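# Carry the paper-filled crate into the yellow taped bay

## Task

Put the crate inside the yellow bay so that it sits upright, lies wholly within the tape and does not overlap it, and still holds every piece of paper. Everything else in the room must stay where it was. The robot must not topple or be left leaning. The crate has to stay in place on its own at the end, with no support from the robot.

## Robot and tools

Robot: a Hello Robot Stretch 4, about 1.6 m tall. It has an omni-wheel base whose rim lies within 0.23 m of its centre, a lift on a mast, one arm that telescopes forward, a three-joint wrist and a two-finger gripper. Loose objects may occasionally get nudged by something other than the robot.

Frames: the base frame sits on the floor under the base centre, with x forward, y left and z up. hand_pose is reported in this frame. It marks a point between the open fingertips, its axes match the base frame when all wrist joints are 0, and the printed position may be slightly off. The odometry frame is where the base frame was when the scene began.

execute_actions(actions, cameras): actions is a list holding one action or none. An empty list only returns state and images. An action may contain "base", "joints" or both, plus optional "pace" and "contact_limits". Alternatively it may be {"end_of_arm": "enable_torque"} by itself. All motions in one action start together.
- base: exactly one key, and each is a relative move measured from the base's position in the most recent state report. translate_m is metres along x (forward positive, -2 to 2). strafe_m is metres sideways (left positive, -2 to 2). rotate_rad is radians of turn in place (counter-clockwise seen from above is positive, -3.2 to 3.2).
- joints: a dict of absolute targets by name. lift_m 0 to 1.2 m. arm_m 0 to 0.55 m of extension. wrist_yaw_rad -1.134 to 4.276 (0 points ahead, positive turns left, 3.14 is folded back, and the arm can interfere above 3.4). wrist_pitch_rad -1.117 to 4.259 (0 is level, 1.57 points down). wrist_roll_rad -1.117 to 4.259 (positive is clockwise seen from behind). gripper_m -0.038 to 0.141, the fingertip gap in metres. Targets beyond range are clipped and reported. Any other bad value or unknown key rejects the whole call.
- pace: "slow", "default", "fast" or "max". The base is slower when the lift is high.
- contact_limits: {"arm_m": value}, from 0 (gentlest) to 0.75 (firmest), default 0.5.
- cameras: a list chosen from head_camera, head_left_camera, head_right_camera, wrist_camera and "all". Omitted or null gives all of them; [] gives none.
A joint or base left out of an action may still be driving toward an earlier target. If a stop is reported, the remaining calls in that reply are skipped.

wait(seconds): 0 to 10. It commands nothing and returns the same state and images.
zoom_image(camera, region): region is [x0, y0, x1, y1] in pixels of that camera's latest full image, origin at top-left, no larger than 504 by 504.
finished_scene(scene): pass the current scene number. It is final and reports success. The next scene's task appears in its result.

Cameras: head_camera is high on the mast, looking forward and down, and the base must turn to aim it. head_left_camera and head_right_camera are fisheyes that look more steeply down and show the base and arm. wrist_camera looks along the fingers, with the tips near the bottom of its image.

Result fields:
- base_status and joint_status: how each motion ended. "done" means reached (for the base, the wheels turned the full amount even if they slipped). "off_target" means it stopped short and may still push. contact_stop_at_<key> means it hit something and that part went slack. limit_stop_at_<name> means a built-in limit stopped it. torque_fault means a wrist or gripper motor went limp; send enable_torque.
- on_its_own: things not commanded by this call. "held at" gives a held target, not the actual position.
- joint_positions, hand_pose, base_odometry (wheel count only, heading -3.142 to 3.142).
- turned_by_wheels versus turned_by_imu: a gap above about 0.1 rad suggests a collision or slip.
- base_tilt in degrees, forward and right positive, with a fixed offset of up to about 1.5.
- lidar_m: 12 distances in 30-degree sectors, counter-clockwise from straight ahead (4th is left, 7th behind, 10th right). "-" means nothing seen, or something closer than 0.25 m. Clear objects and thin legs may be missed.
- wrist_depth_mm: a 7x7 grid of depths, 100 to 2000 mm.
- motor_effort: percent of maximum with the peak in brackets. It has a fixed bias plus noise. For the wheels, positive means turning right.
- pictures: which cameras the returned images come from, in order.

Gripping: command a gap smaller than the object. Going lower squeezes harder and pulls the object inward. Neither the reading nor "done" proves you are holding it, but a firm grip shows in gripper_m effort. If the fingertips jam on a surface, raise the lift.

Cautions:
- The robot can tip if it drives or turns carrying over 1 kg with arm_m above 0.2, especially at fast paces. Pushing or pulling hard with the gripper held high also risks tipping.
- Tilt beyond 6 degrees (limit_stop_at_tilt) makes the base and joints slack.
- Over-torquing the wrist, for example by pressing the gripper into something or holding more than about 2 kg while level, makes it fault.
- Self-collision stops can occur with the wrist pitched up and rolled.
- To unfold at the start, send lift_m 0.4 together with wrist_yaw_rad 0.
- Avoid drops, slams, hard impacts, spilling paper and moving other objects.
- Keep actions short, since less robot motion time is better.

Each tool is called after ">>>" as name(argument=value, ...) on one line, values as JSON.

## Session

>>> execute_actions(actions=[])

Scene clock: 0.00 s.
base_odometry: x=+0.000 y=+0.000 heading=+0.000 (m, m, rad; odometry frame)
turned_by_wheels: +0.000 (rad since the last result)
turned_by_imu: +0.000 (rad since the last result)
base_tilt: forward=-0.1 right=+0.8 (deg)
lidar_m: 0.90 0.83 0.87 1.69 1.61 1.15 1.32 0.81 0.83 1.90 2.08 1.26
base_status: not commanded
joint_positions: lift_m=+0.265 arm_m=-0.001 wrist_yaw_rad=+3.131 wrist_pitch_rad=+0.022 wrist_roll_rad=+0.001 gripper_m=+0.057
joint_status: not commanded
motor_effort: lift_m=+21 arm_m=+0 wrist_yaw_rad=+1 wrist_pitch_rad=-5 wrist_roll_rad=-1 gripper_m=-5 wheel_0=+0 wheel_1=+0 wheel_2=+1 (%)
hand_pose: x=-0.1181 y=+0.0905 z=+0.4365 quat_wxyz=(+0.005, -0.011, +0.001, +1.000) (m; base frame)
wrist_depth_mm: - 143 - - - 1863 1499 / - 118 153 - - 1808 1499 / - 120 156 - - 1808 1464 / 118 142 221 - - 1808 1499 / 229 - - - - 1708 1499 / 798 1708 200 1537 200 1464 1430 / 615 1098 1098 107 1098 1025 1138
pictures: head_camera, head_left_camera, head_right_camera, wrist_camera
Images, in order (width x height): head_camera 420x560, head_left_camera 420x672, head_right_camera 420x672, wrist_camera 616x392.

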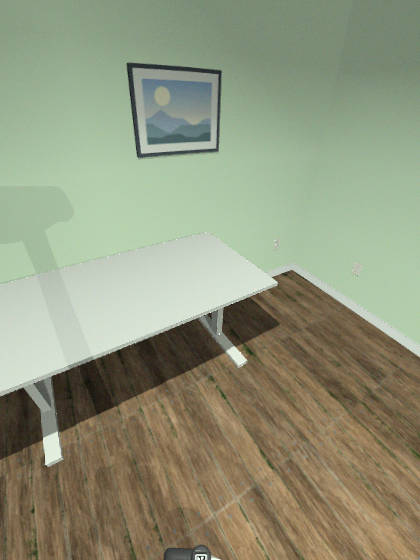

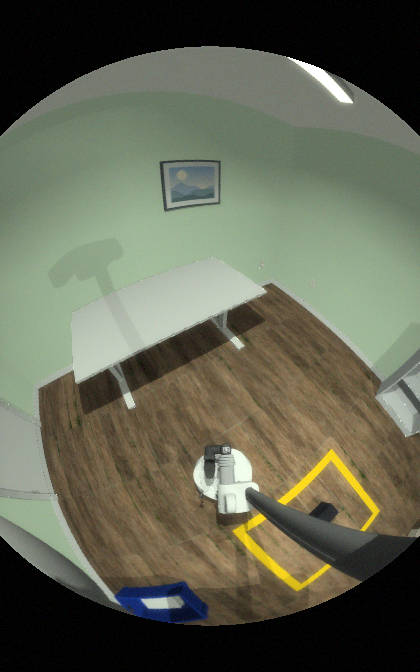

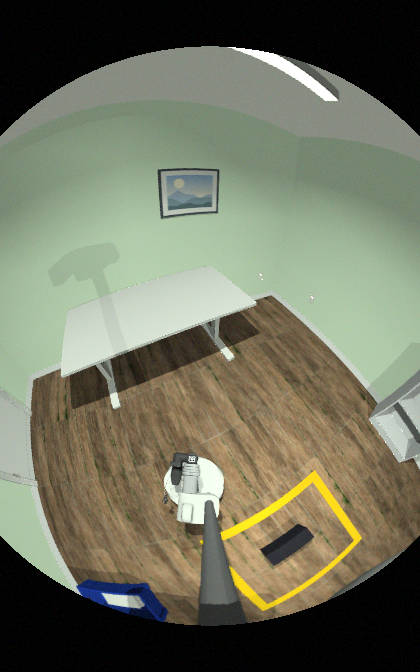

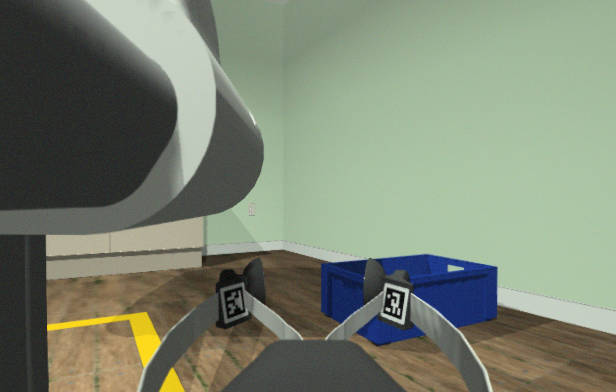

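>>> zoom_image(camera="head_right_camera", region=[60, 440, 400, 640])

>>> zoom_image(camera="wrist_camera", region=[290, 220, 560, 360])

Region (60, 440, 400, 640) of head_right_camera's 420x672 image, scaled by 1.482, with more detail than that image has; it fills the top 296 rows of this view, and the rest is white.

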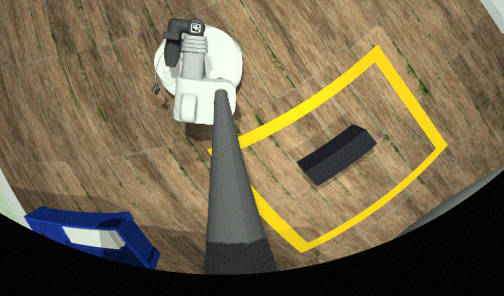

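Region (290, 220, 560, 360) of wrist_camera's 616x392 image, scaled by 1.867; it fills the top 261 rows of this view, and the rest is white.

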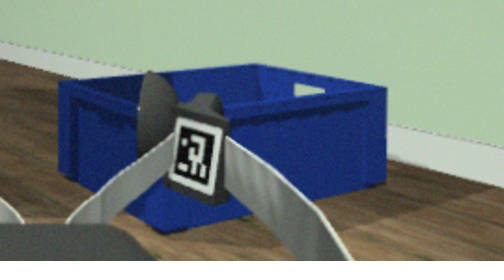

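>>> execute_actions(actions=[{"base": {"rotate_rad": -2.98}, "joints": {"lift_m": 0.4, "wrist_yaw_rad": 0.15, "gripper_m": 0.04}, "pace": "fast"}])

Scene clock: 19.37 s.
base_odometry: x=+0.000 y=+0.000 heading=-2.980 (m, m, rad; odometry frame)
turned_by_wheels: -2.980 (rad since the last result)
turned_by_imu: -2.925 (rad since the last result)
base_tilt: forward=-0.1 right=+0.7 (deg)
lidar_m: 2.46 0.78 0.88 1.88 2.09 1.07 0.84 0.83 0.93 1.64 1.63 1.14
base_status: done
joint_positions: lift_m=+0.400 arm_m=-0.001 wrist_yaw_rad=+0.150 wrist_pitch_rad=+0.022 wrist_roll_rad=+0.001 gripper_m=+0.040
joint_status: all done
motor_effort: lift_m=+24(27) arm_m=+0(1) wrist_yaw_rad=+1(4) wrist_pitch_rad=-5(5) wrist_roll_rad=-1(1) gripper_m=-5(3) wheel_0=+0(11) wheel_1=+3(14) wheel_2=+2(13) (%)
hand_pose: x=+0.4677 y=-0.0433 z=+0.5716 quat_wxyz=(+0.997, +0.000, +0.011, +0.075) (m; base frame)
wrist_depth_mm: - - - - - - 1708 / - - - - - - 1708 / - - - - - - 1661 / - - - - - - 1708 / - - - - - - 1661 / - - 199 - 197 1983 1618 / 1397 1397 1366 107 1366 991 1138
pictures: head_camera, head_left_camera, head_right_camera, wrist_camera
Images, in order (width x height): head_camera 420x560, head_left_camera 420x672, head_right_camera 420x672, wrist_camera 616x392.

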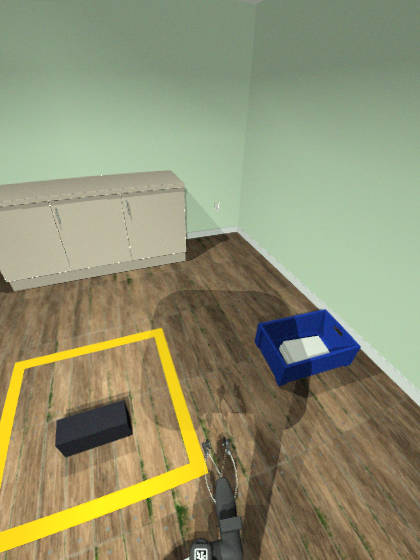

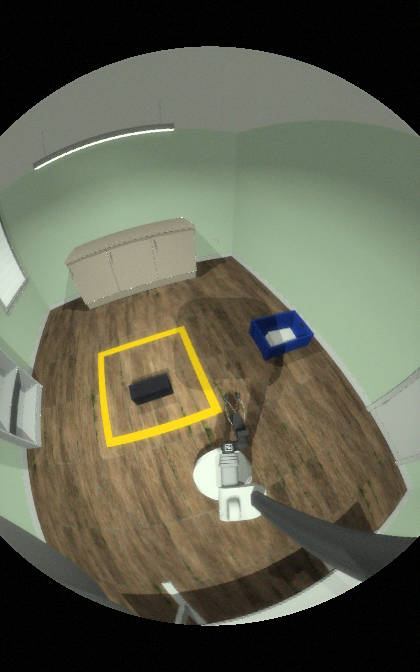

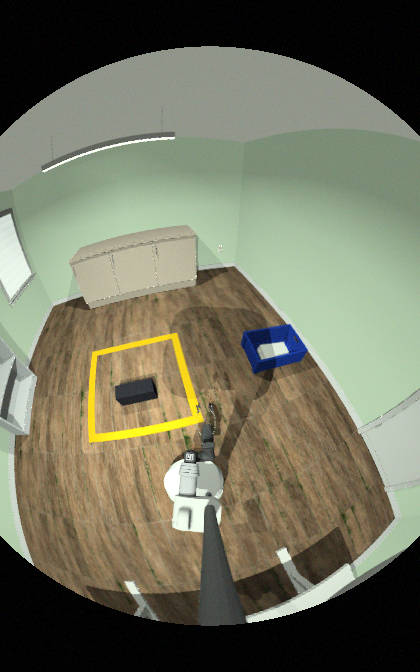

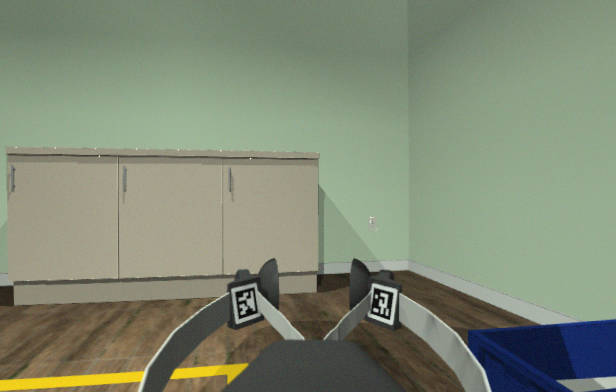

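>>> zoom_image(camera="head_camera", region=[0, 310, 250, 560])

>>> zoom_image(camera="head_camera", region=[230, 280, 400, 410])

Region (0, 310, 250, 560) of head_camera's 420x560 image, scaled by 2.016, with more detail than that image has.

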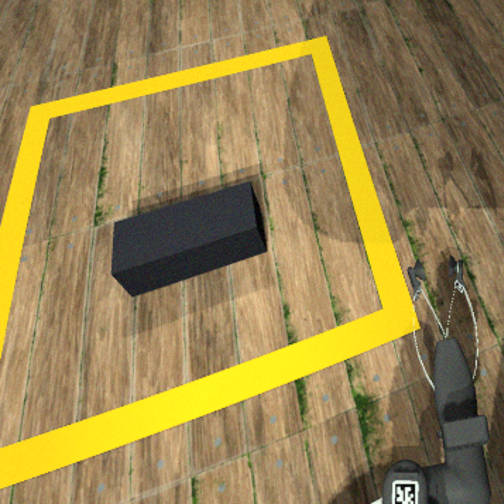

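Region (230, 280, 400, 410) of head_camera's 420x560 image, scaled by 2.965, with more detail than that image has; it fills the top 385 rows of this view, and the rest is white.

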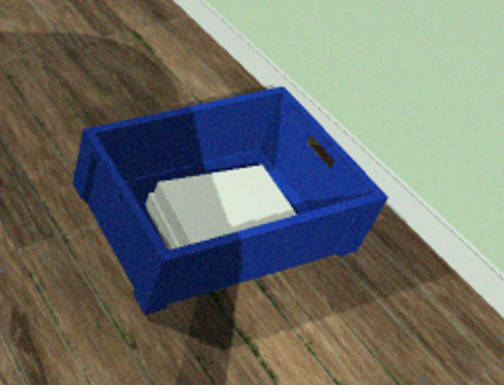

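>>> execute_actions(actions=[{"base": {"translate_m": 1.19}, "joints": {"lift_m": 0.18, "wrist_roll_rad": 1.571, "wrist_pitch_rad": 0.0}, "pace": "fast"}])

Scene clock: 143.63 s.
base_odometry: x=-1.174 y=-0.192 heading=-2.979 (m, m, rad; odometry frame)
turned_by_wheels: +0.000 (rad since the last result)
turned_by_imu: -0.003 (rad since the last result)
base_tilt: forward=-0.1 right=+0.8 (deg)
lidar_m: 1.36 1.33 1.47 2.22 0.54 0.60 1.98 1.93 0.49 0.41 0.41 1.32
base_status: done
joint_positions: lift_m=+0.180 arm_m=-0.001 wrist_yaw_rad=+0.150 wrist_pitch_rad=+0.003 wrist_roll_rad=+1.570 gripper_m=+0.040
joint_status: all done
motor_effort: lift_m=+17(20) arm_m=+0(0) wrist_yaw_rad=+2(1) wrist_pitch_rad=-6(8) wrist_roll_rad=+1(3) gripper_m=-3(2) wheel_0=+2(8) wheel_1=+4(10) wheel_2=-1(16) (%)
hand_pose: x=+0.4678 y=-0.0433 z=+0.3578 quat_wxyz=(+0.705, +0.705, +0.054, +0.052) (m; base frame)
wrist_depth_mm: 1537 1537 1499 1537 1499 798 535 / 1921 1983 1983 1983 1808 798 539 / - 1983 1983 1983 1708 798 539 / 1921 1983 1921 1921 1756 798 539 / 1808 1863 1863 1863 1308 798 539 / 1808 1756 199 1138 197 798 535 / 1756 1756 1160 107 1138 683 530
pictures: head_camera, head_left_camera, head_right_camera, wrist_camera
Images, in order (width x height): head_camera 420x560, head_left_camera 420x672, head_right_camera 420x672, wrist_camera 616x392.

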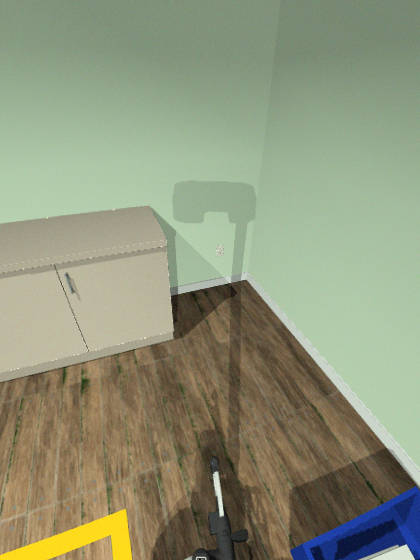

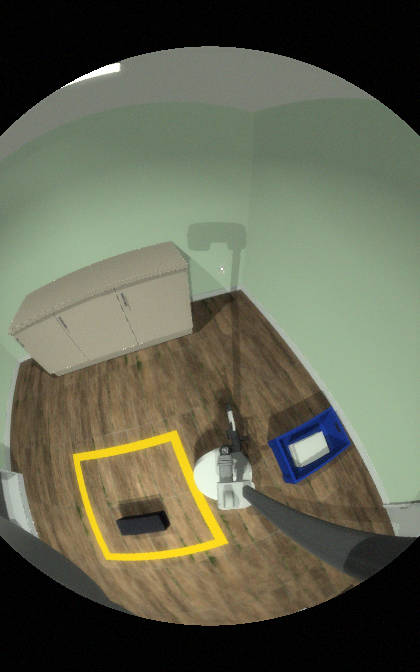

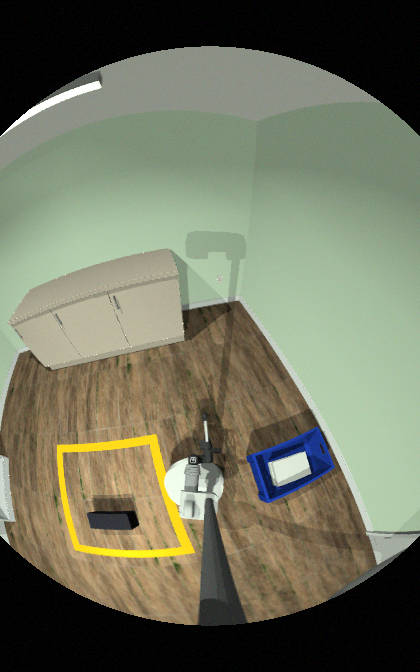

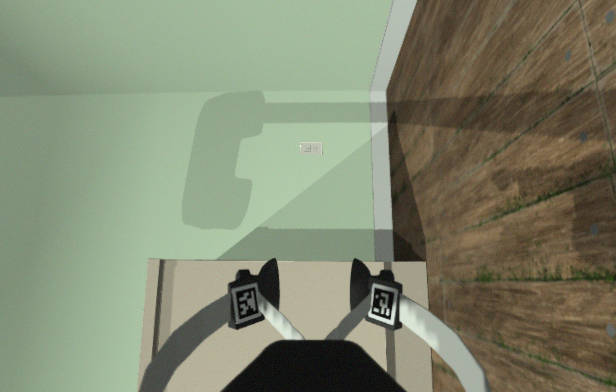

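>>> execute_actions(actions=[{"base": {"rotate_rad": -1.465}, "pace": "fast"}])

Scene clock: 149.07 s.
base_odometry: x=-1.174 y=-0.192 heading=+1.839 (m, m, rad; odometry frame)
turned_by_wheels: -1.464 (rad since the last result)
turned_by_imu: -1.439 (rad since the last result)
base_tilt: forward=-0.1 right=+0.8 (deg)
lidar_m: 0.42 0.44 1.42 1.35 1.33 1.55 2.23 0.57 2.32 1.94 1.95 0.48
base_status: done
joint_positions: lift_m=+0.180 arm_m=-0.001 wrist_yaw_rad=+0.150 wrist_pitch_rad=+0.003 wrist_roll_rad=+1.570 gripper_m=+0.040
joint_status: not commanded
motor_effort: lift_m=+18(18) arm_m=+0(0) wrist_yaw_rad=+3(1) wrist_pitch_rad=-6(5) wrist_roll_rad=+1(1) gripper_m=-4(5) wheel_0=+1(10) wheel_1=+3(14) wheel_2=+3(14) (%)
hand_pose: x=+0.4678 y=-0.0434 z=+0.3577 quat_wxyz=(+0.705, +0.705, +0.054, +0.052) (m; base frame)
wrist_depth_mm: 1138 1118 1118 1118 1078 788 217 / 1118 1098 1078 1078 1060 330 219 / 1078 1060 1060 1060 1060 484 214 / 1078 1060 1060 1025 798 559 213 / 1042 1025 1042 1025 788 559 219 / 1025 1025 199 1008 197 676 218 / 1008 991 991 107 676 580 217
pictures: head_camera, head_left_camera, head_right_camera, wrist_camera
Images, in order (width x height): head_camera 420x560, head_left_camera 420x672, head_right_camera 420x672, wrist_camera 616x392.

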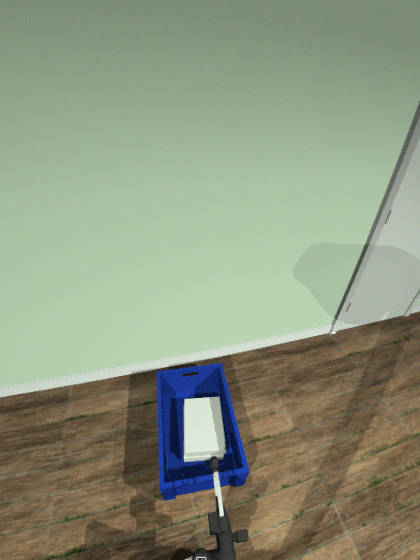

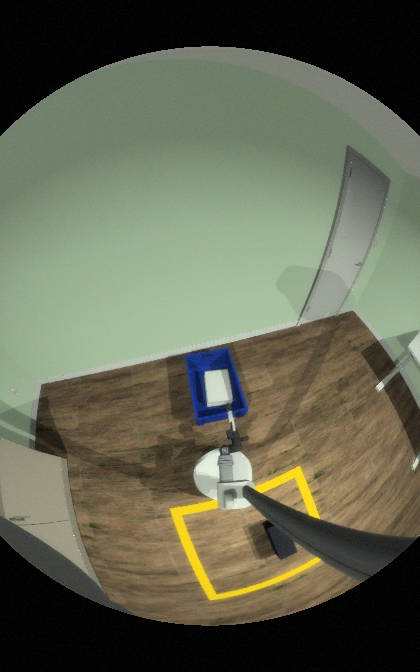

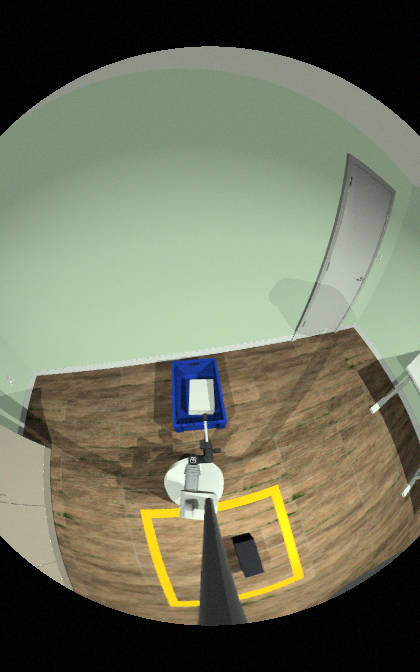

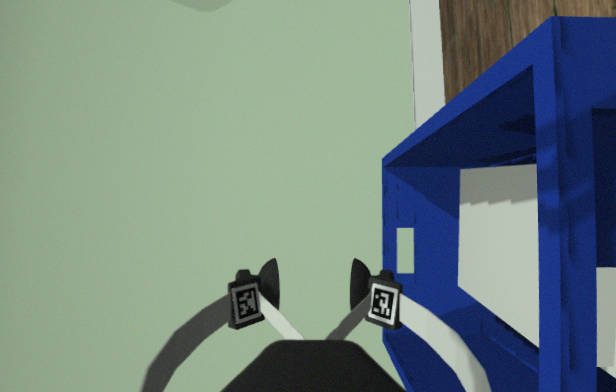

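>>> zoom_image(camera="head_camera", region=[130, 350, 290, 530])

>>> zoom_image(camera="head_right_camera", region=[110, 340, 330, 620])

Region (130, 350, 290, 530) of head_camera's 420x560 image, scaled by 2.800, with more detail than that image has.

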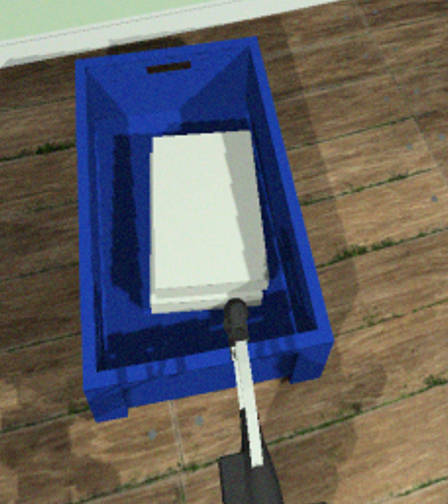

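Region (110, 340, 330, 620) of head_right_camera's 420x672 image, scaled by 1.800, with more detail than that image has; it fills the left 396 columns of this view, and the rest is white.

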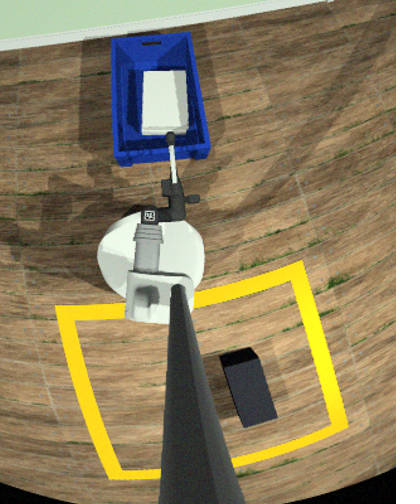

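>>> execute_actions(actions=[{"base": {"translate_m": -0.17}, "joints": {"lift_m": 0.11, "arm_m": 0.11, "wrist_yaw_rad": 0.27}, "pace": "fast"}], cameras=["wrist_camera"])

Scene clock: 184.90 s.
base_odometry: x=-1.129 y=-0.356 heading=+1.839 (m, m, rad; odometry frame)
turned_by_wheels: +0.000 (rad since the last result)
turned_by_imu: -0.001 (rad since the last result)
base_tilt: forward=-0.1 right=+0.8 (deg)
lidar_m: 0.61 0.58 1.61 1.29 1.30 1.52 2.07 0.43 0.45 2.00 1.99 0.66
base_status: done
joint_positions: lift_m=+0.110 arm_m=+0.109 wrist_yaw_rad=+0.270 wrist_pitch_rad=+0.002 wrist_roll_rad=+1.571 gripper_m=+0.040
joint_status: all done
motor_effort: lift_m=+16(16) arm_m=+6(7) wrist_yaw_rad=+2(1) wrist_pitch_rad=-5(5) wrist_roll_rad=+1(1) gripper_m=-2(3) wheel_0=-2(7) wheel_1=-4(7) wheel_2=+2(14) (%)
hand_pose: x=+0.5811 y=-0.0073 z=+0.2879 quat_wxyz=(+0.701, +0.700, +0.096, +0.094) (m; base frame)
wrist_depth_mm: 1098 1098 1098 1078 355 244 242 / 1098 1098 1098 1078 504 262 259 / 1098 1078 1078 1078 820 264 263 / 1098 1098 1098 1060 842 267 266 / 1098 1098 1098 1078 842 273 268 / 1098 1098 198 1078 197 276 272 / 1098 1098 1098 107 274 277 274
pictures: wrist_camera
Images, in order (width x height): wrist_camera 616x392.

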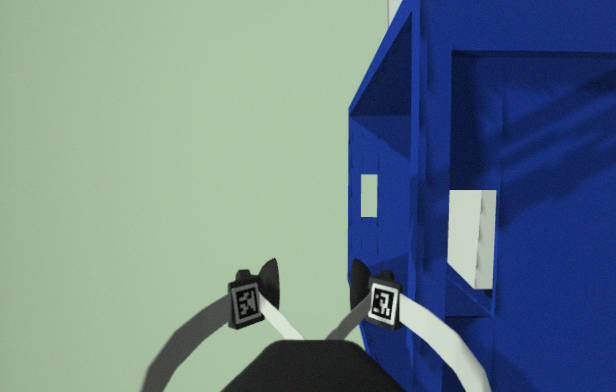

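>>> execute_actions(actions=[{"joints": {"lift_m": 0.033, "arm_m": 0.125}}], cameras=["wrist_camera", "head_right_camera"])

Scene clock: 191.60 s.
base_odometry: x=-1.129 y=-0.356 heading=+1.839 (m, m, rad; odometry frame)
turned_by_wheels: +0.000 (rad since the last result)
turned_by_imu: -0.001 (rad since the last result)
base_tilt: forward=-0.1 right=+0.8 (deg)
lidar_m: 0.57 0.59 1.61 1.29 1.30 1.55 2.08 0.44 0.45 1.98 1.99 0.68
base_status: not commanded
joint_positions: lift_m=+0.033 arm_m=+0.124 wrist_yaw_rad=+0.270 wrist_pitch_rad=+0.002 wrist_roll_rad=+1.571 gripper_m=+0.040
joint_status: all done
motor_effort: lift_m=+16(15) arm_m=+6(6) wrist_yaw_rad=+2(4) wrist_pitch_rad=-5(6) wrist_roll_rad=+1(1) gripper_m=-5(5) wheel_0=-2(2) wheel_1=-4(4) wheel_2=+1(2) (%)
hand_pose: x=+0.5961 y=-0.0074 z=+0.2110 quat_wxyz=(+0.701, +0.700, +0.096, +0.094) (m; base frame)
wrist_depth_mm: 1078 1078 1078 232 230 229 227 / 1078 1078 1078 250 249 247 246 / 1078 1078 1078 253 251 250 248 / 1078 1078 1078 831 254 253 251 / 1098 1078 1078 831 258 255 255 / 1098 1078 199 246 197 259 257 / 1060 1060 1060 107 263 262 260
pictures: head_right_camera, wrist_camera
Images, in order (width x height): head_right_camera 420x672, wrist_camera 616x392.

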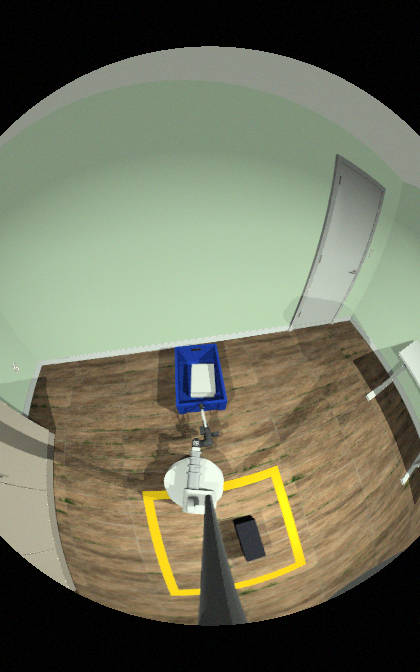

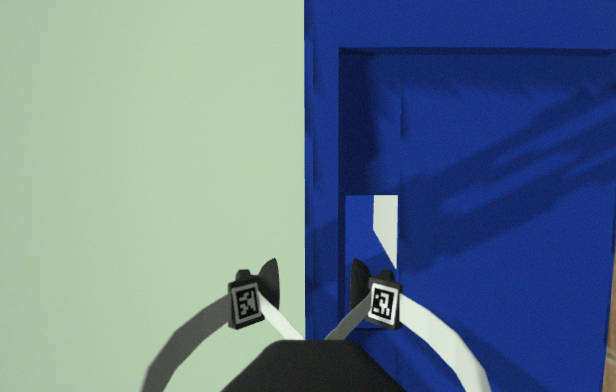

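>>> zoom_image(camera="wrist_camera", region=[220, 180, 460, 360])

Region (220, 180, 460, 360) of wrist_camera's 616x392 image, scaled by 2.100; it fills the top 378 rows of this view, and the rest is white.

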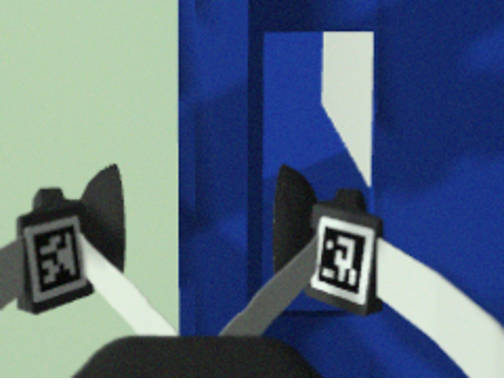

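>>> execute_actions(actions=[{"joints": {"lift_m": 0.029, "arm_m": 0.178}, "contact_limits": {"arm_m": 0.2}, "pace": "slow"}], cameras=["wrist_camera"])

Scene clock: 208.57 s.
base_odometry: x=-1.129 y=-0.356 heading=+1.839 (m, m, rad; odometry frame)
turned_by_wheels: +0.000 (rad since the last result)
turned_by_imu: -0.001 (rad since the last result)
base_tilt: forward=+0.0 right=+0.7 (deg)
lidar_m: 0.61 0.59 1.57 1.30 1.29 1.53 2.05 0.45 0.48 1.99 1.97 0.63
base_status: not commanded
joint_positions: lift_m=+0.029 arm_m=+0.177 wrist_yaw_rad=+0.270 wrist_pitch_rad=+0.002 wrist_roll_rad=+1.571 gripper_m=+0.040
joint_status: all done
motor_effort: lift_m=+16(16) arm_m=+7(7) wrist_yaw_rad=+1(2) wrist_pitch_rad=-5(4) wrist_roll_rad=+1(1) gripper_m=-1(5) wheel_0=-2(2) wheel_1=-4(3) wheel_2=+2(2) (%)
contact_limits: arm_m 0.2
hand_pose: x=+0.6491 y=-0.0073 z=+0.2070 quat_wxyz=(+0.701, +0.700, +0.096, +0.094) (m; base frame)
wrist_depth_mm: 1042 1042 1025 181 180 179 181 / 1025 1042 1008 184 198 196 195 / 1025 1025 1025 186 200 198 198 / 1025 1025 1025 189 202 201 200 / 1042 1025 1008 190 407 203 202 / 1025 1008 199 192 197 206 205 / 1025 1025 991 107 211 207 207
pictures: wrist_camera
Images, in order (width x height): wrist_camera 616x392.

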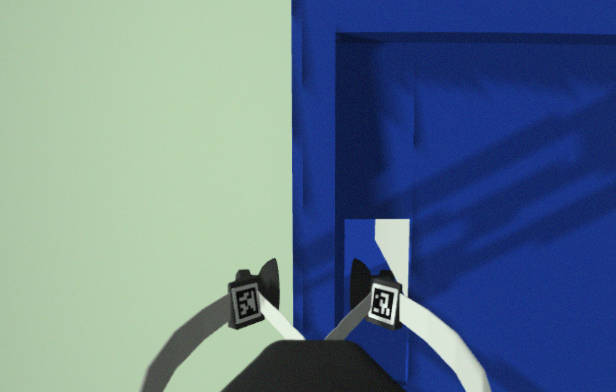

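>>> execute_actions(actions=[{"joints": {"gripper_m": -0.03, "lift_m": 0.0265}}], cameras=["wrist_camera"])

Scene clock: 213.33 s.
base_odometry: x=-1.129 y=-0.356 heading=+1.839 (m, m, rad; odometry frame)
turned_by_wheels: +0.000 (rad since the last result)
turned_by_imu: -0.001 (rad since the last result)
base_tilt: forward=+0.0 right=+0.8 (deg)
lidar_m: 0.57 0.58 1.60 1.29 1.29 1.55 2.04 0.43 0.47 2.00 1.99 0.65
base_status: not commanded
joint_positions: lift_m=+0.027 arm_m=+0.178 wrist_yaw_rad=+0.274 wrist_pitch_rad=+0.003 wrist_roll_rad=+1.571 gripper_m=-0.029
joint_status: all done
motor_effort: lift_m=+16(16) arm_m=+1(6) wrist_yaw_rad=-10(10) wrist_pitch_rad=-8(8) wrist_roll_rad=+1(1) gripper_m=-24(19) wheel_0=-2(2) wheel_1=-3(3) wheel_2=+2(2) (%)
hand_pose: x=+0.6501 y=-0.0061 z=+0.2041 quat_wxyz=(+0.701, +0.700, +0.098, +0.095) (m; base frame)
wrist_depth_mm: 1025 1025 1008 171 179 178 179 / 1025 1025 1008 186 186 185 184 / 1025 1025 1008 189 189 187 186 / 1025 1025 1025 191 191 190 189 / 1025 1008 1008 195 466 193 191 / 1025 1008 184 193 185 195 194 / 1025 1025 1008 107 200 197 196
pictures: wrist_camera
Images, in order (width x height): wrist_camera 616x392.

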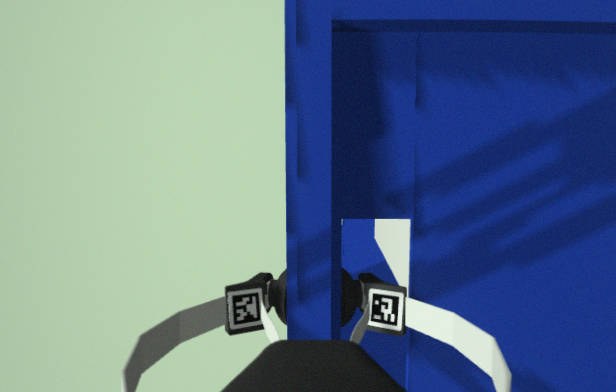

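>>> execute_actions(actions=[{"base": {"translate_m": -0.85}}])

Scene clock: 224.57 s.
base_odometry: x=-0.904 y=-1.175 heading=+1.839 (m, m, rad; odometry frame)
turned_by_wheels: +0.000 (rad since the last result)
turned_by_imu: +0.000 (rad since the last result)
base_tilt: forward=-0.1 right=+0.8 (deg)
lidar_m: 0.58 0.59 1.27 1.10 1.08 1.70 1.23 1.25 1.39 2.21 0.42 0.48
base_status: done
joint_positions: lift_m=+0.027 arm_m=+0.178 wrist_yaw_rad=+0.270 wrist_pitch_rad=+0.003 wrist_roll_rad=+1.571 gripper_m=-0.029
joint_status: not commanded
motor_effort: lift_m=+17(17) arm_m=+1(1) wrist_yaw_rad=+2(11) wrist_pitch_rad=-8(8) wrist_roll_rad=+1(1) gripper_m=-23(25) wheel_0=-5(9) wheel_1=-7(8) wheel_2=+9(20) (%)
hand_pose: x=+0.6501 y=-0.0073 z=+0.2041 quat_wxyz=(+0.701, +0.700, +0.096, +0.094) (m; base frame)
wrist_depth_mm: 1921 1863 1863 157 169 168 168 / 1863 1863 1921 162 174 173 172 / 1921 1863 1863 179 179 178 178 / 1921 1863 1863 185 185 183 182 / 1863 1863 1863 191 466 189 188 / 1921 1921 183 193 184 195 194 / 1921 1863 1863 107 204 201 200
pictures: head_camera, head_left_camera, head_right_camera, wrist_camera
Images, in order (width x height): head_camera 420x560, head_left_camera 420x672, head_right_camera 420x672, wrist_camera 616x392.

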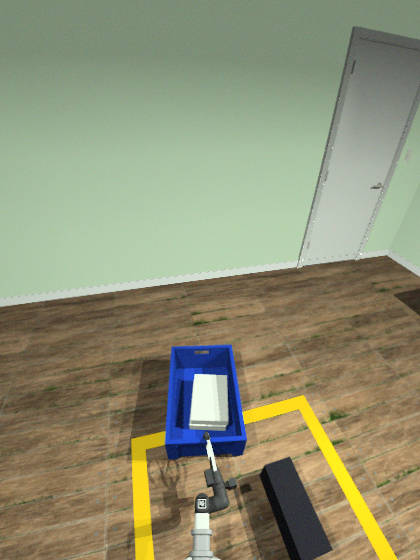

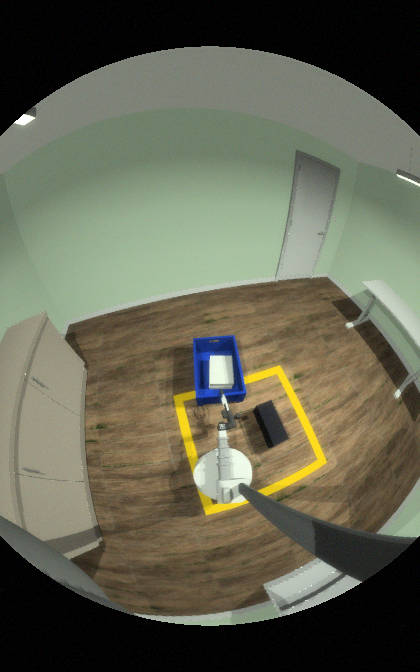

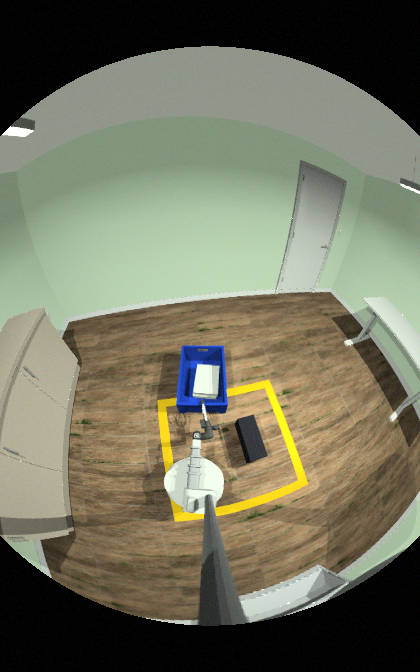

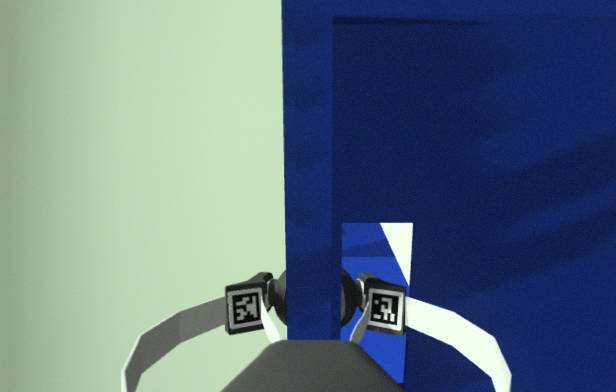

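>>> zoom_image(camera="head_camera", region=[110, 330, 410, 560])

Region (110, 330, 410, 560) of head_camera's 420x560 image, scaled by 1.680, with more detail than that image has; it fills the top 386 rows of this view, and the rest is white.

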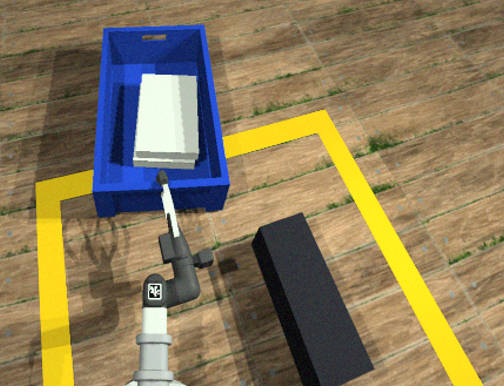

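>>> execute_actions(actions=[{"base": {"translate_m": -0.59}}], cameras=["head_camera", "wrist_camera"])

Scene clock: 255.70 s.
base_odometry: x=-0.748 y=-1.744 heading=+1.839 (m, m, rad; odometry frame)
turned_by_wheels: +0.000 (rad since the last result)
turned_by_imu: -0.001 (rad since the last result)
base_tilt: forward=+0.0 right=+0.7 (deg)
lidar_m: 0.59 0.59 1.09 0.95 1.56 1.10 0.97 0.67 0.80 1.98 2.39 0.61
base_status: done
joint_positions: lift_m=+0.027 arm_m=+0.178 wrist_yaw_rad=+0.270 wrist_pitch_rad=+0.003 wrist_roll_rad=+1.571 gripper_m=-0.029
joint_status: not commanded
motor_effort: lift_m=+17(17) arm_m=+1(1) wrist_yaw_rad=+2(2) wrist_pitch_rad=-8(8) wrist_roll_rad=+1(1) gripper_m=-20(25) wheel_0=-4(12) wheel_1=-6(16) wheel_2=+8(16) (%)
hand_pose: x=+0.6501 y=-0.0073 z=+0.2041 quat_wxyz=(+0.701, +0.700, +0.096, +0.094) (m; base frame)
wrist_depth_mm: - - - 156 168 167 167 / - - - 161 173 172 171 / - - - 177 179 177 177 / - - - 183 184 182 181 / - - - 191 466 189 187 / - - 183 193 184 194 194 / - - - 107 204 201 200
pictures: head_camera, wrist_camera
Images, in order (width x height): head_camera 420x560, wrist_camera 616x392.

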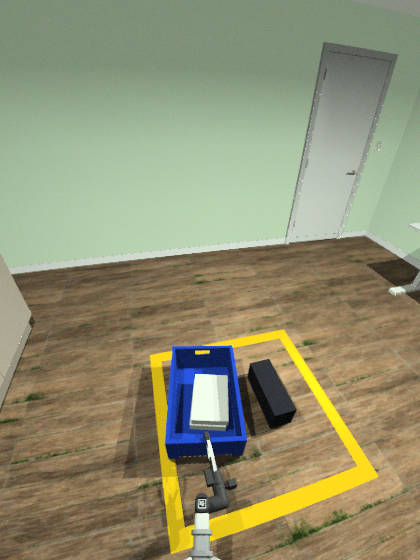

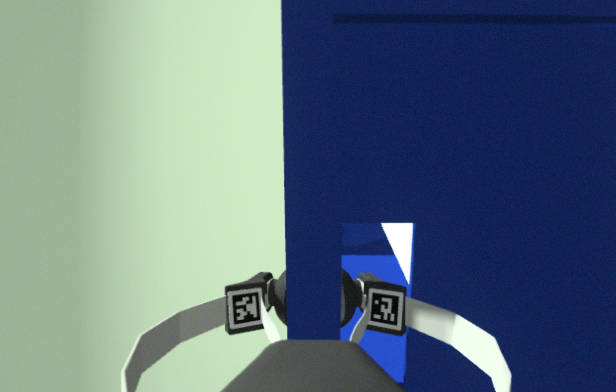

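>>> execute_actions(actions=[{"base": {"strafe_m": -0.11}, "pace": "slow"}], cameras=["head_camera", "wrist_camera"])

Scene clock: 262.27 s.
base_odometry: x=-0.643 y=-1.715 heading=+1.840 (m, m, rad; odometry frame)
turned_by_wheels: +0.001 (rad since the last result)
turned_by_imu: +0.001 (rad since the last result)
base_tilt: forward=-0.1 right=+0.8 (deg)
lidar_m: 0.54 0.55 1.21 1.06 1.67 1.08 0.93 0.64 0.74 1.95 2.29 0.68
base_status: done
joint_positions: lift_m=+0.027 arm_m=+0.178 wrist_yaw_rad=+0.281 wrist_pitch_rad=+0.003 wrist_roll_rad=+1.571 gripper_m=-0.030
joint_status: not commanded
on_its_own: wrist_yaw_rad is at rest, and its effort (-31) is outside its rest range (-13 to +13)
motor_effort: lift_m=+17(17) arm_m=+0(0) wrist_yaw_rad=-31(32) wrist_pitch_rad=-6(7) wrist_roll_rad=+1(1) gripper_m=-19(24) wheel_0=+11(16) wheel_1=-3(9) wheel_2=+3(7) (%)
hand_pose: x=+0.6502 y=-0.0039 z=+0.2043 quat_wxyz=(+0.700, +0.700, +0.100, +0.098) (m; base frame)
wrist_depth_mm: - - - 180 180 179 183 / - - - 196 195 193 193 / - - - 196 195 193 192 / - - - 196 195 194 193 / - - - 196 466 193 193 / - - 185 193 184 193 193 / - - - 107 197 193 193
pictures: head_camera, wrist_camera
Images, in order (width x height): head_camera 420x560, wrist_camera 616x392.

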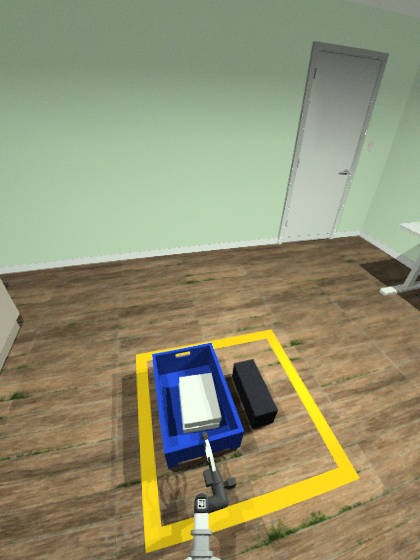

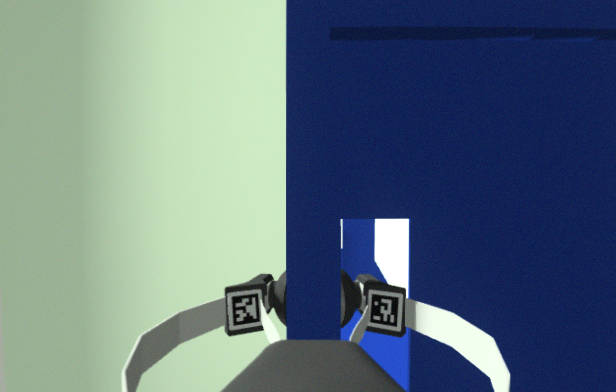

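>>> zoom_image(camera="head_camera", region=[120, 320, 370, 560])

Region (120, 320, 370, 560) of head_camera's 420x560 image, scaled by 2.016, with more detail than that image has; it fills the top 484 rows of this view, and the rest is white.

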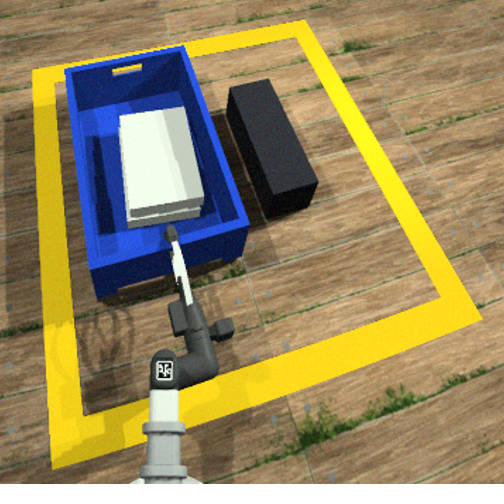

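>>> execute_actions(actions=[{"joints": {"gripper_m": 0.04, "lift_m": 0.029}}], cameras=["wrist_camera"])

>>> execute_actions(actions=[{"joints": {"arm_m": 0.105}, "contact_limits": {"arm_m": 0.2}}])

Scene clock: 279.97 s.
base_odometry: x=-0.642 y=-1.715 heading=+1.839 (m, m, rad; odometry frame)
turned_by_wheels: -0.001 (rad since the last result)
turned_by_imu: -0.002 (rad since the last result)
base_tilt: forward=+0.0 right=+0.8 (deg)
lidar_m: 0.55 0.59 1.22 1.04 1.67 1.09 0.93 0.63 0.75 1.97 2.30 0.66
base_status: not commanded
joint_positions: lift_m=+0.029 arm_m=+0.178 wrist_yaw_rad=+0.270 wrist_pitch_rad=+0.003 wrist_roll_rad=+1.571 gripper_m=+0.040
joint_status: all done
motor_effort: lift_m=+24(24) arm_m=+1(1) wrist_yaw_rad=+2(31) wrist_pitch_rad=-6(13) wrist_roll_rad=+1(1) gripper_m=-2(19) wheel_0=+3(11) wheel_1=-3(3) wheel_2=+3(3) (%)
hand_pose: x=+0.6501 y=-0.0072 z=+0.2062 quat_wxyz=(+0.701, +0.700, +0.096, +0.094) (m; base frame)
wrist_depth_mm: - - - 185 184 183 181 / - - - 185 200 198 197 / - - - 185 200 198 197 / - - - 184 199 197 196 / - - - 183 224 196 196 / - - 200 182 197 196 195 / - - - 107 512 195 195
pictures: wrist_camera
Images, in order (width x height): wrist_camera 616x392.

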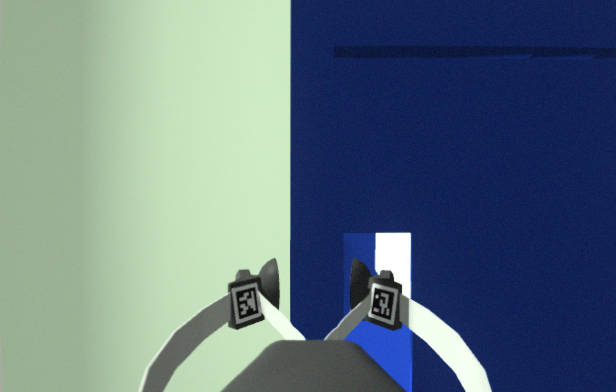

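Scene clock: 281.10 s.
base_odometry: x=-0.642 y=-1.715 heading=+1.839 (m, m, rad; odometry frame)
turned_by_wheels: +0.000 (rad since the last result)
turned_by_imu: +0.000 (rad since the last result)
base_tilt: forward=+0.0 right=+0.8 (deg)
lidar_m: 0.56 0.55 1.20 1.05 1.66 1.08 0.94 0.64 0.78 1.94 2.30 0.67
base_status: not commanded
joint_positions: lift_m=+0.029 arm_m=+0.106 wrist_yaw_rad=+0.270 wrist_pitch_rad=+0.003 wrist_roll_rad=+1.571 gripper_m=+0.040
joint_status: all done
motor_effort: lift_m=+24(24) arm_m=-7(8) wrist_yaw_rad=+2(1) wrist_pitch_rad=-6(6) wrist_roll_rad=+1(1) gripper_m=-6(5) wheel_0=+3(3) wheel_1=-3(3) wheel_2=+3(3) (%)
contact_limits: arm_m 0.2
hand_pose: x=+0.5784 y=-0.0073 z=+0.2062 quat_wxyz=(+0.701, +0.700, +0.096, +0.094) (m; base frame)
wrist_depth_mm: - - - 255 254 252 250 / - - - 270 270 266 265 / - - - 270 268 266 264 / - - - 270 268 265 264 / - - - 842 266 264 264 / - - 199 252 197 264 264 / - - - 107 265 263 263
pictures: head_camera, head_left_camera, head_right_camera, wrist_camera
Images, in order (width x height): head_camera 420x560, head_left_camera 420x672, head_right_camera 420x672, wrist_camera 616x392.

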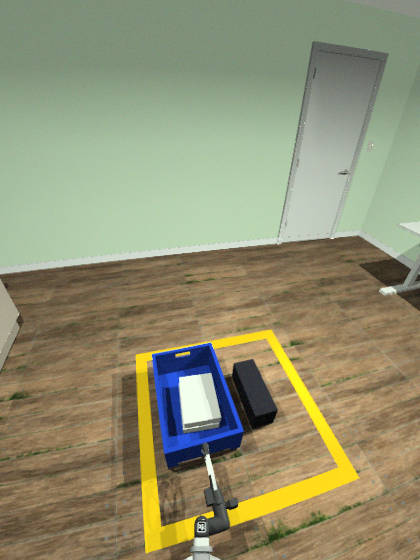

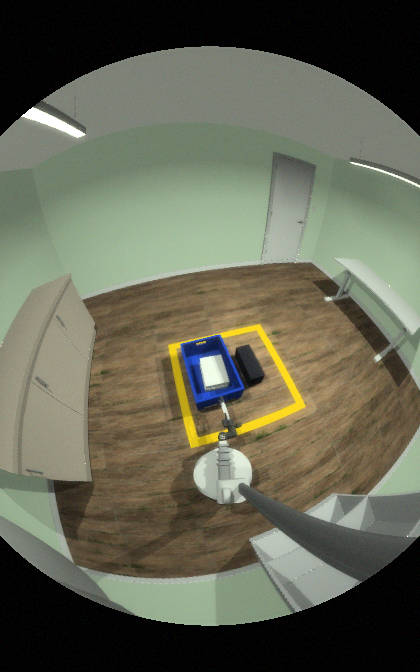

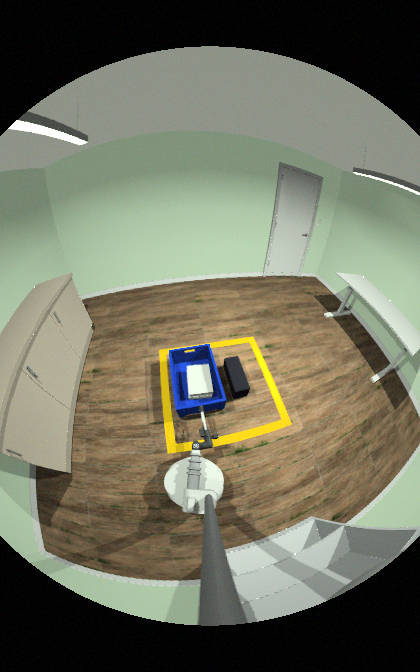

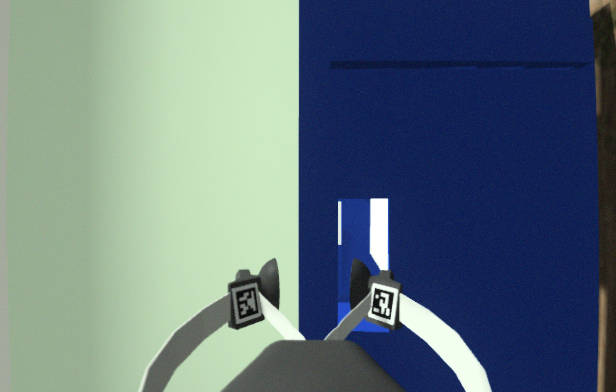

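The crate is inside the tape with its paper, the black box is untouched, and the gripper is clear.

>>> finished_scene(scene=2)

The scene is finished: the task was done.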